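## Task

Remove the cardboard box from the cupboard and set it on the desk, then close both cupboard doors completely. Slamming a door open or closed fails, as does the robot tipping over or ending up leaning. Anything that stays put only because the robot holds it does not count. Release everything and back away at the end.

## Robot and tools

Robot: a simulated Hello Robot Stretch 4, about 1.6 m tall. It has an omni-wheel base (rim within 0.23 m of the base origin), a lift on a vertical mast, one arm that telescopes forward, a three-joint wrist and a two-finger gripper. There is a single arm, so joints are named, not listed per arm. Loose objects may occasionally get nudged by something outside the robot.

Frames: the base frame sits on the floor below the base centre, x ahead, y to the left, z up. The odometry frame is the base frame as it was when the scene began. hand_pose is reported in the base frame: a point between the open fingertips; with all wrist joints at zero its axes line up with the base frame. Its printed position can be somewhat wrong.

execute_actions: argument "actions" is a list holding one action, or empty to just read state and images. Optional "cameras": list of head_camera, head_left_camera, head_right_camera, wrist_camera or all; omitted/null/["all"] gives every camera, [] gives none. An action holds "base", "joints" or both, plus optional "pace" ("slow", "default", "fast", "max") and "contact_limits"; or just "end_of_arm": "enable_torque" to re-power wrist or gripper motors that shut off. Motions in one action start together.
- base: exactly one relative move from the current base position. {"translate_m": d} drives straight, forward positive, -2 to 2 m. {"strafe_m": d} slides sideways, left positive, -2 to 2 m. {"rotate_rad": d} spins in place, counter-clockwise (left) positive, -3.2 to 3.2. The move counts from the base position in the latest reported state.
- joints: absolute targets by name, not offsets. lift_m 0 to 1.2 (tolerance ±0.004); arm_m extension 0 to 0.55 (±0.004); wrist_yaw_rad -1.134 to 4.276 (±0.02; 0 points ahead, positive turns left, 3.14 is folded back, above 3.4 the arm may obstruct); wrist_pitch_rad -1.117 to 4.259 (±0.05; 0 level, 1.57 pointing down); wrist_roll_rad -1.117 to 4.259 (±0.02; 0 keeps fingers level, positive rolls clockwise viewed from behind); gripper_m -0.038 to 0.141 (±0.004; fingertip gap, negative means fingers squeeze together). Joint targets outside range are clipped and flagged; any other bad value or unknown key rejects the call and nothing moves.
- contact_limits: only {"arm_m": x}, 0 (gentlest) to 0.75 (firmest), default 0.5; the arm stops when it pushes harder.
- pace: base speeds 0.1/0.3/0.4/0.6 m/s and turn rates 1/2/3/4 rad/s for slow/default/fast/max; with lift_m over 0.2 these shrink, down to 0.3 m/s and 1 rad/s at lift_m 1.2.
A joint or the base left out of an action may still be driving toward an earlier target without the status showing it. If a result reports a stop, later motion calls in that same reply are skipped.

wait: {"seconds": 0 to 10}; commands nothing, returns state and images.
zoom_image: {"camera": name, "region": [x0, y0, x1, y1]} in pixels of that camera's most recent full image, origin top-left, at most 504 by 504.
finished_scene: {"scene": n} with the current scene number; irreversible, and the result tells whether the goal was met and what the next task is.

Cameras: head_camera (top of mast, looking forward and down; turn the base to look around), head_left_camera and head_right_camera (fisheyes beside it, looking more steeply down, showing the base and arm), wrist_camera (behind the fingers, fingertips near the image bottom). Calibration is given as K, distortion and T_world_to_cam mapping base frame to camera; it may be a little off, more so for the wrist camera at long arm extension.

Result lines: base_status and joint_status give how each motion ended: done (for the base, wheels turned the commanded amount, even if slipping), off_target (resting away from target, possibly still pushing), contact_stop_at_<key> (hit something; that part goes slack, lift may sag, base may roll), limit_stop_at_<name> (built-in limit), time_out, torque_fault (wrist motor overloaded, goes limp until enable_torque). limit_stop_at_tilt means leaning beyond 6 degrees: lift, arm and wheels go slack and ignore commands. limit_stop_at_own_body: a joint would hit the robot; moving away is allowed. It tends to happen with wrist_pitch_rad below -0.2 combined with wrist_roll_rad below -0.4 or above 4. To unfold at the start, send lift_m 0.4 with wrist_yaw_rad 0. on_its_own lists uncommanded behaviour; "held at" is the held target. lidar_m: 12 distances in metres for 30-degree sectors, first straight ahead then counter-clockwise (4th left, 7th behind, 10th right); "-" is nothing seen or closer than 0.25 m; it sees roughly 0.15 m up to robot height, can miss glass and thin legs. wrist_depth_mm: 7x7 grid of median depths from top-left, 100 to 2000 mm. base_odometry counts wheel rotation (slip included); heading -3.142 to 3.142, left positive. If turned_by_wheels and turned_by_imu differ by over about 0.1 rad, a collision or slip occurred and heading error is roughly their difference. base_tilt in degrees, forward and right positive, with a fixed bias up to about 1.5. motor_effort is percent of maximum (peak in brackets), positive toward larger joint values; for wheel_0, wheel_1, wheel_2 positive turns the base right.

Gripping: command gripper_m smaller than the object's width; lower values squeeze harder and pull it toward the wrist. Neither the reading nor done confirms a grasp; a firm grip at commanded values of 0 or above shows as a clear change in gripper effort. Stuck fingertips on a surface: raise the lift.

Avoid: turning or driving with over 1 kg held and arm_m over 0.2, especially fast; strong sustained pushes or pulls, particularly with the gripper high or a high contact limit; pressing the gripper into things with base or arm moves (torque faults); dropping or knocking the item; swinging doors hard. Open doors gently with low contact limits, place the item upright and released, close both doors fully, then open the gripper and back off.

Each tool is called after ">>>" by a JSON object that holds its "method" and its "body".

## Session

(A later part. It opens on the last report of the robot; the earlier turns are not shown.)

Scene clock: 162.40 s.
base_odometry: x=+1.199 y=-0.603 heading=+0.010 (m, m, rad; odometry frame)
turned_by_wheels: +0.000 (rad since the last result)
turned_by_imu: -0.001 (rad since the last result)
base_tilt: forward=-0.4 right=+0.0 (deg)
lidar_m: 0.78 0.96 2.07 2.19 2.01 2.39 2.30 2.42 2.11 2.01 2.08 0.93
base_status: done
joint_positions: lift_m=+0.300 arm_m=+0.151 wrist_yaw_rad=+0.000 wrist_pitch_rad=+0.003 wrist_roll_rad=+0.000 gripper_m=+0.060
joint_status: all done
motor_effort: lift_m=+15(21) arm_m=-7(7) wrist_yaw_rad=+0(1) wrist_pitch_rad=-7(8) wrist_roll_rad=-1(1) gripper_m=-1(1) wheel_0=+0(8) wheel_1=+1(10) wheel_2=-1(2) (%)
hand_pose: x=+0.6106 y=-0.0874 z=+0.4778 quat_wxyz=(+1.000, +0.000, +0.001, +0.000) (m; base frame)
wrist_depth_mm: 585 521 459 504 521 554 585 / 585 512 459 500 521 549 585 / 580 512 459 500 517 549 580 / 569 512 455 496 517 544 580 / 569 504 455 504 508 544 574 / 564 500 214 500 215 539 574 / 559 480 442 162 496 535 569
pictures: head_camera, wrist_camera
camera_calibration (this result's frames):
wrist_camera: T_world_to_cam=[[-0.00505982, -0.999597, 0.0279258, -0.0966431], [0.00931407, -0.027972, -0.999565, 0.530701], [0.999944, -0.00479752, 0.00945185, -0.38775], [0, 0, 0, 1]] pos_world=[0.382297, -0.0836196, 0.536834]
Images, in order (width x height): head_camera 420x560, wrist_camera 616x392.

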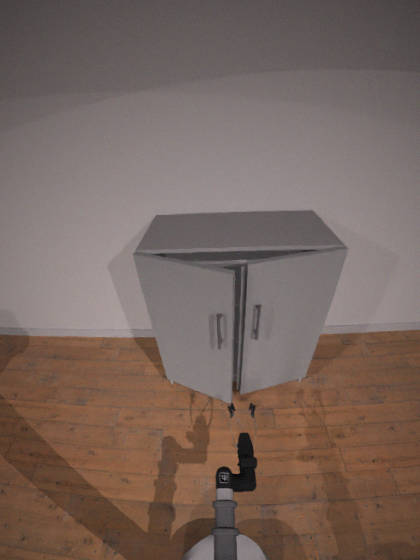

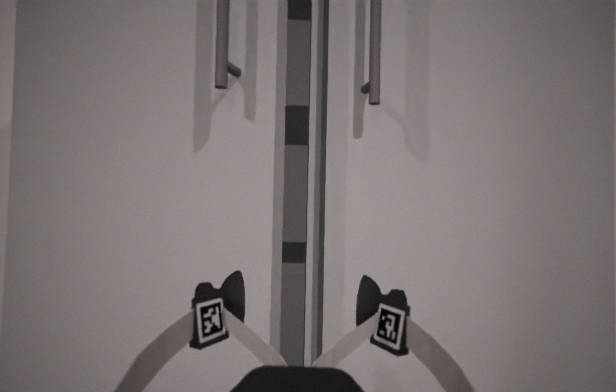

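>>> {"method": "execute_actions", "body": {"actions": [{"joints":{"arm_m":0.42},"pace":"slow","contact_limits":{"arm_m":0.3}}]}}

Scene clock: 166.67 s.
base_odometry: x=+1.199 y=-0.603 heading=+0.010 (m, m, rad; odometry frame)
turned_by_wheels: +0.000 (rad since the last result)
turned_by_imu: -0.001 (rad since the last result)
base_tilt: forward=-0.5 right=+0.0 (deg)
lidar_m: 0.85 0.98 2.08 2.18 2.05 2.42 2.33 2.41 2.08 2.03 2.08 0.94
base_status: not commanded
joint_positions: lift_m=+0.300 arm_m=+0.419 wrist_yaw_rad=+0.000 wrist_pitch_rad=+0.002 wrist_roll_rad=+0.000 gripper_m=+0.060
joint_status: all done
motor_effort: lift_m=+15(15) arm_m=+7(9) wrist_yaw_rad=+0(4) wrist_pitch_rad=-6(8) wrist_roll_rad=+0(1) gripper_m=-2(1) wheel_0=+0(0) wheel_1=+1(1) wheel_2=-1(1) (%)
contact_limits: arm_m 0.3
hand_pose: x=+0.8781 y=-0.0875 z=+0.4779 quat_wxyz=(+1.000, +0.000, +0.001, +0.000) (m; base frame)
wrist_depth_mm: 283 268 255 250 256 268 278 / 282 266 253 250 255 266 277 / 281 265 252 247 254 265 278 / 279 265 250 247 253 264 276 / 276 263 250 246 251 264 276 / 274 259 215 245 215 263 272 / 273 255 246 162 246 260 272
pictures: head_camera, head_left_camera, head_right_camera, wrist_camera
camera_calibration (this result's frames):
wrist_camera: T_world_to_cam=[[-0.00519938, -0.999596, 0.0279251, -0.095207], [0.00944388, -0.0279733, -0.999564, 0.528132], [0.999942, -0.00493339, 0.00958552, -0.655283], [0, 0, 0, 1]] pos_world=[0.649762, -0.0836278, 0.536842]
Images, in order (width x height): head_camera 420x560, head_left_camera 420x672, head_right_camera 420x672, wrist_camera 616x392.

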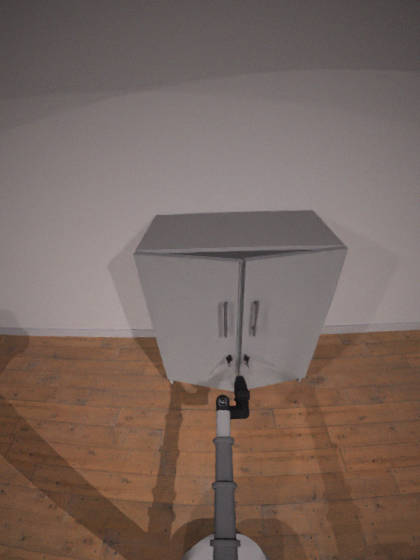

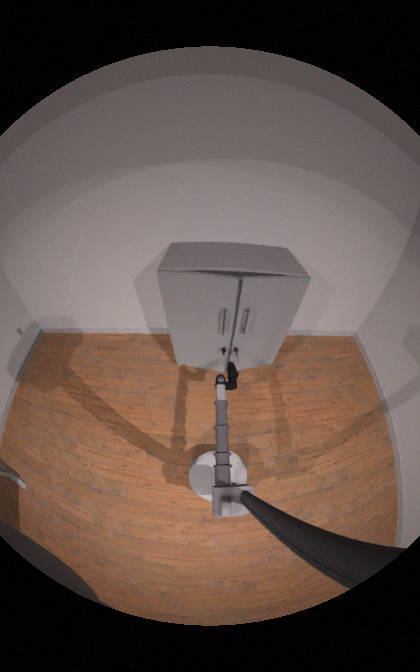

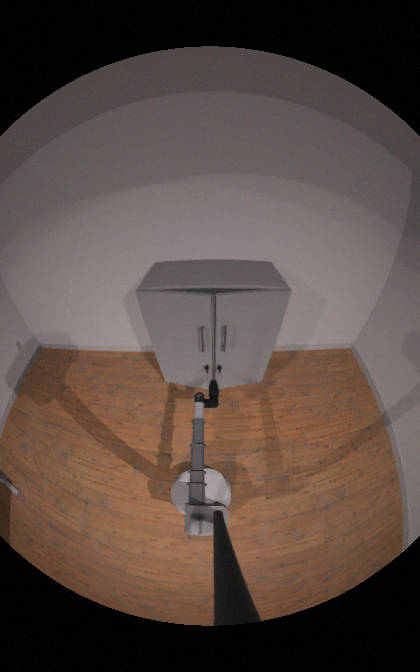

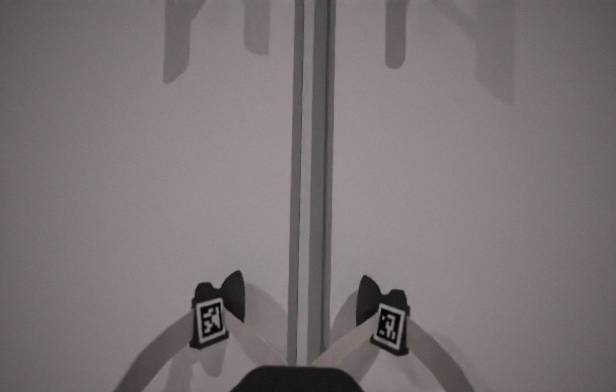

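In sync. Continue.

>>> {"method": "execute_actions", "body": {"actions": [{"joints":{"arm_m":0.50},"pace":"slow","contact_limits":{"arm_m":0.3}}], "cameras": ["head_camera","wrist_camera"]}}

Scene clock: 168.80 s.
base_odometry: x=+1.199 y=-0.603 heading=+0.010 (m, m, rad; odometry frame)
turned_by_wheels: +0.000 (rad since the last result)
turned_by_imu: +0.000 (rad since the last result)
base_tilt: forward=-0.5 right=+0.0 (deg)
lidar_m: 0.93 1.00 2.08 2.15 2.05 2.39 2.31 2.40 2.11 2.01 2.03 1.02
base_status: not commanded
joint_positions: lift_m=+0.300 arm_m=+0.499 wrist_yaw_rad=+0.000 wrist_pitch_rad=+0.002 wrist_roll_rad=+0.000 gripper_m=+0.060
joint_status: all done
motor_effort: lift_m=+15(15) arm_m=+7(7) wrist_yaw_rad=+1(1) wrist_pitch_rad=-7(6) wrist_roll_rad=+0(0) gripper_m=-1(5) wheel_0=+0(0) wheel_1=+1(1) wheel_2=-1(1) (%)
contact_limits: arm_m 0.3
hand_pose: x=+0.9581 y=-0.0875 z=+0.4779 quat_wxyz=(+1.000, +0.000, +0.001, +0.000) (m; base frame)
wrist_depth_mm: 255 255 254 254 255 253 254 / 254 253 253 253 253 253 252 / 253 253 252 252 252 251 251 / 253 251 251 250 251 251 250 / 250 250 250 249 249 249 249 / 249 249 215 248 215 247 247 / 249 247 247 162 247 246 246
pictures: head_camera, wrist_camera
camera_calibration (this result's frames):
wrist_camera: T_world_to_cam=[[-0.00521429, -0.999596, 0.0279251, -0.0947811], [0.00944348, -0.0279735, -0.999564, 0.527377], [0.999942, -0.00494831, 0.00958553, -0.735272], [0, 0, 0, 1]] pos_world=[0.729755, -0.0836287, 0.536842]
Images, in order (width x height): head_camera 420x560, wrist_camera 616x392.

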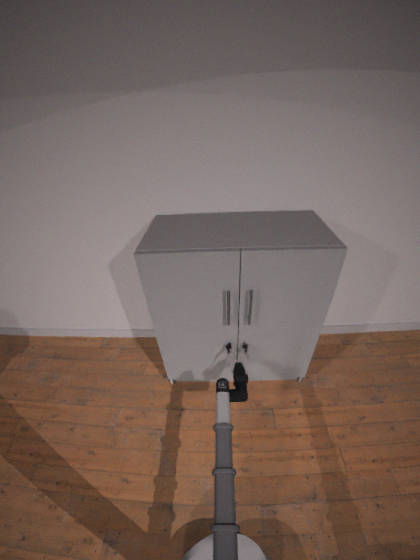

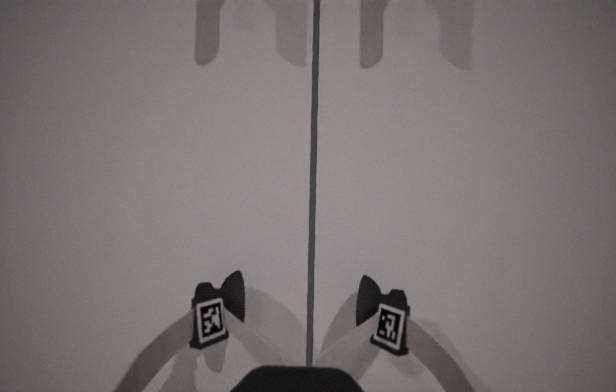

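Flat. A final gentle push to be sure.

>>> {"method": "execute_actions", "body": {"actions": [{"joints":{"arm_m":0.53},"pace":"slow","contact_limits":{"arm_m":0.15}}], "cameras": ["wrist_camera"]}}

>>> {"method": "execute_actions", "body": {"actions": [{"joints":{"arm_m":0.1},"base":{"translate_m":-0.2}}], "cameras": ["head_camera","wrist_camera"]}}

Scene clock: 169.73 s.
base_odometry: x=+1.198 y=-0.603 heading=+0.009 (m, m, rad; odometry frame)
turned_by_wheels: +0.000 (rad since the last result)
turned_by_imu: -0.001 (rad since the last result)
base_tilt: forward=-0.5 right=+0.2 (deg)
lidar_m: 0.93 1.01 2.10 2.15 2.00 2.40 2.30 2.40 2.10 2.02 2.05 0.99
base_status: not commanded
joint_positions: lift_m=+0.300 arm_m=+0.504 wrist_yaw_rad=-0.006 wrist_pitch_rad=+0.001 wrist_roll_rad=+0.000 gripper_m=+0.060
joint_status: arm_m contact_stop (moved +0.005 of +0.031)
on_its_own: arm_m is slack since a contact_stop (your +0.530 is given up); wrist_yaw_rad is at rest, and its effort (+17) is outside its rest range (-13 to +13)
motor_effort: lift_m=+15(15) arm_m=+0(15) wrist_yaw_rad=+17(26) wrist_pitch_rad=-5(6) wrist_roll_rad=-2(1) gripper_m=-3(6) wheel_0=+1(1) wheel_1=+2(2) wheel_2=-9(9) (%)
contact_limits: arm_m 0.15
hand_pose: x=+0.9630 y=-0.0891 z=+0.4782 quat_wxyz=(+1.000, +0.000, +0.001, -0.003) (m; base frame)
wrist_depth_mm: 250 250 250 250 250 251 251 / 249 249 249 249 248 249 249 / 247 248 248 248 248 247 248 / 246 246 247 247 246 246 247 / 245 245 245 246 246 246 246 / 243 244 211 243 220 245 244 / 242 243 242 202 243 243 243
pictures: wrist_camera
camera_calibration (this result's frames):
wrist_camera: T_world_to_cam=[[-0.0110078, -0.99955, 0.0279203, -0.0908394], [0.0102696, -0.0280335, -0.999554, 0.526763], [0.999887, -0.0107161, 0.0105735, -0.741157], [0, 0, 0, 1]] pos_world=[0.734663, -0.0839738, 0.536901]
Images, in order (width x height): wrist_camera 616x392.

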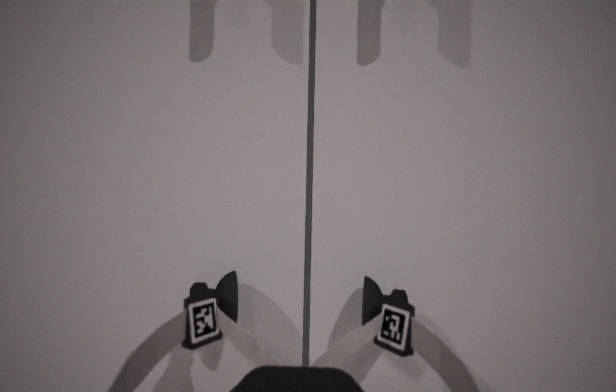

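not run: a stop came earlier in this reply.

>>> {"method": "execute_actions", "body": {"actions": [{"joints":{"arm_m":0.1},"base":{"translate_m":-0.2}}], "cameras": ["head_camera","wrist_camera","head_left_camera"]}}

Scene clock: 172.10 s.
base_odometry: x=+0.998 y=-0.605 heading=+0.009 (m, m, rad; odometry frame)
turned_by_wheels: +0.000 (rad since the last result)
turned_by_imu: +0.001 (rad since the last result)
base_tilt: forward=-0.6 right=+0.0 (deg)
lidar_m: 1.14 1.23 2.36 2.00 2.04 2.22 2.12 2.18 2.10 2.02 2.13 1.20
base_status: done
joint_positions: lift_m=+0.300 arm_m=+0.101 wrist_yaw_rad=+0.000 wrist_pitch_rad=+0.003 wrist_roll_rad=+0.000 gripper_m=+0.060
joint_status: all done
motor_effort: lift_m=+15(15) arm_m=-7(8) wrist_yaw_rad=+0(17) wrist_pitch_rad=-7(8) wrist_roll_rad=+0(1) gripper_m=-3(1) wheel_0=-1(7) wheel_1=+0(4) wheel_2=+0(10) (%)
hand_pose: x=+0.5606 y=-0.0875 z=+0.4778 quat_wxyz=(+1.000, +0.000, +0.001, +0.000) (m; base frame)
wrist_depth_mm: 1366 866 866 878 866 866 1336 / 1336 866 866 854 866 866 1336 / 1336 866 866 866 854 866 1336 / 1336 854 866 854 854 866 1336 / 1336 842 854 854 854 854 1308 / 1336 842 215 842 215 831 1308 / 1336 854 854 162 842 842 1281
pictures: head_camera, head_left_camera, wrist_camera
camera_calibration (this result's frames):
wrist_camera: T_world_to_cam=[[-0.00512506, -0.999597, 0.0279255, -0.0968778], [0.00934797, -0.0279726, -0.999565, 0.531146], [0.999943, -0.00486178, 0.00948756, -0.337783], [0, 0, 0, 1]] pos_world=[0.332303, -0.0836235, 0.536825]
Images, in order (width x height): head_camera 420x560, head_left_camera 420x672, wrist_camera 616x392.

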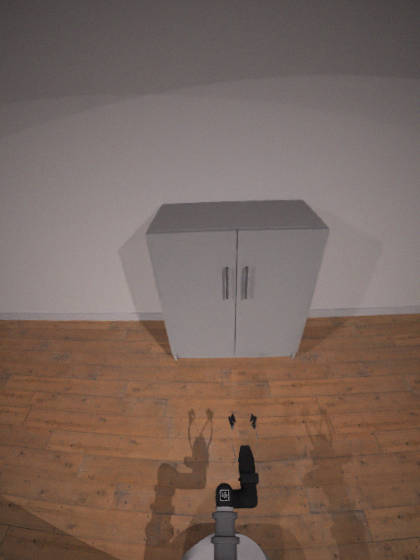

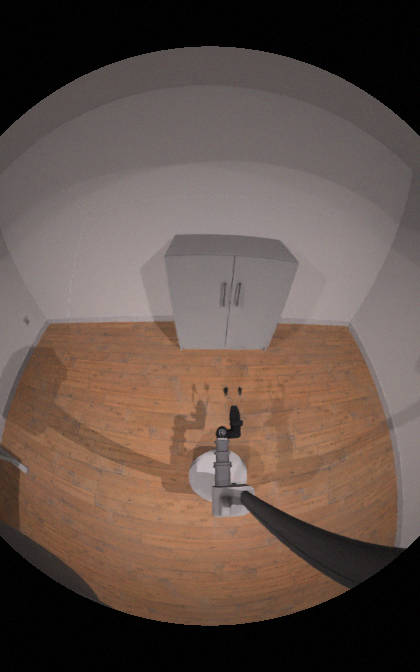

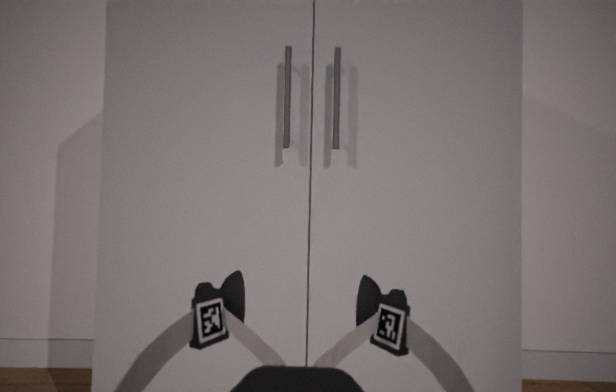

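>>> {"method": "finished_scene", "body": {"scene": 2}}

The scene is finished: the task was done.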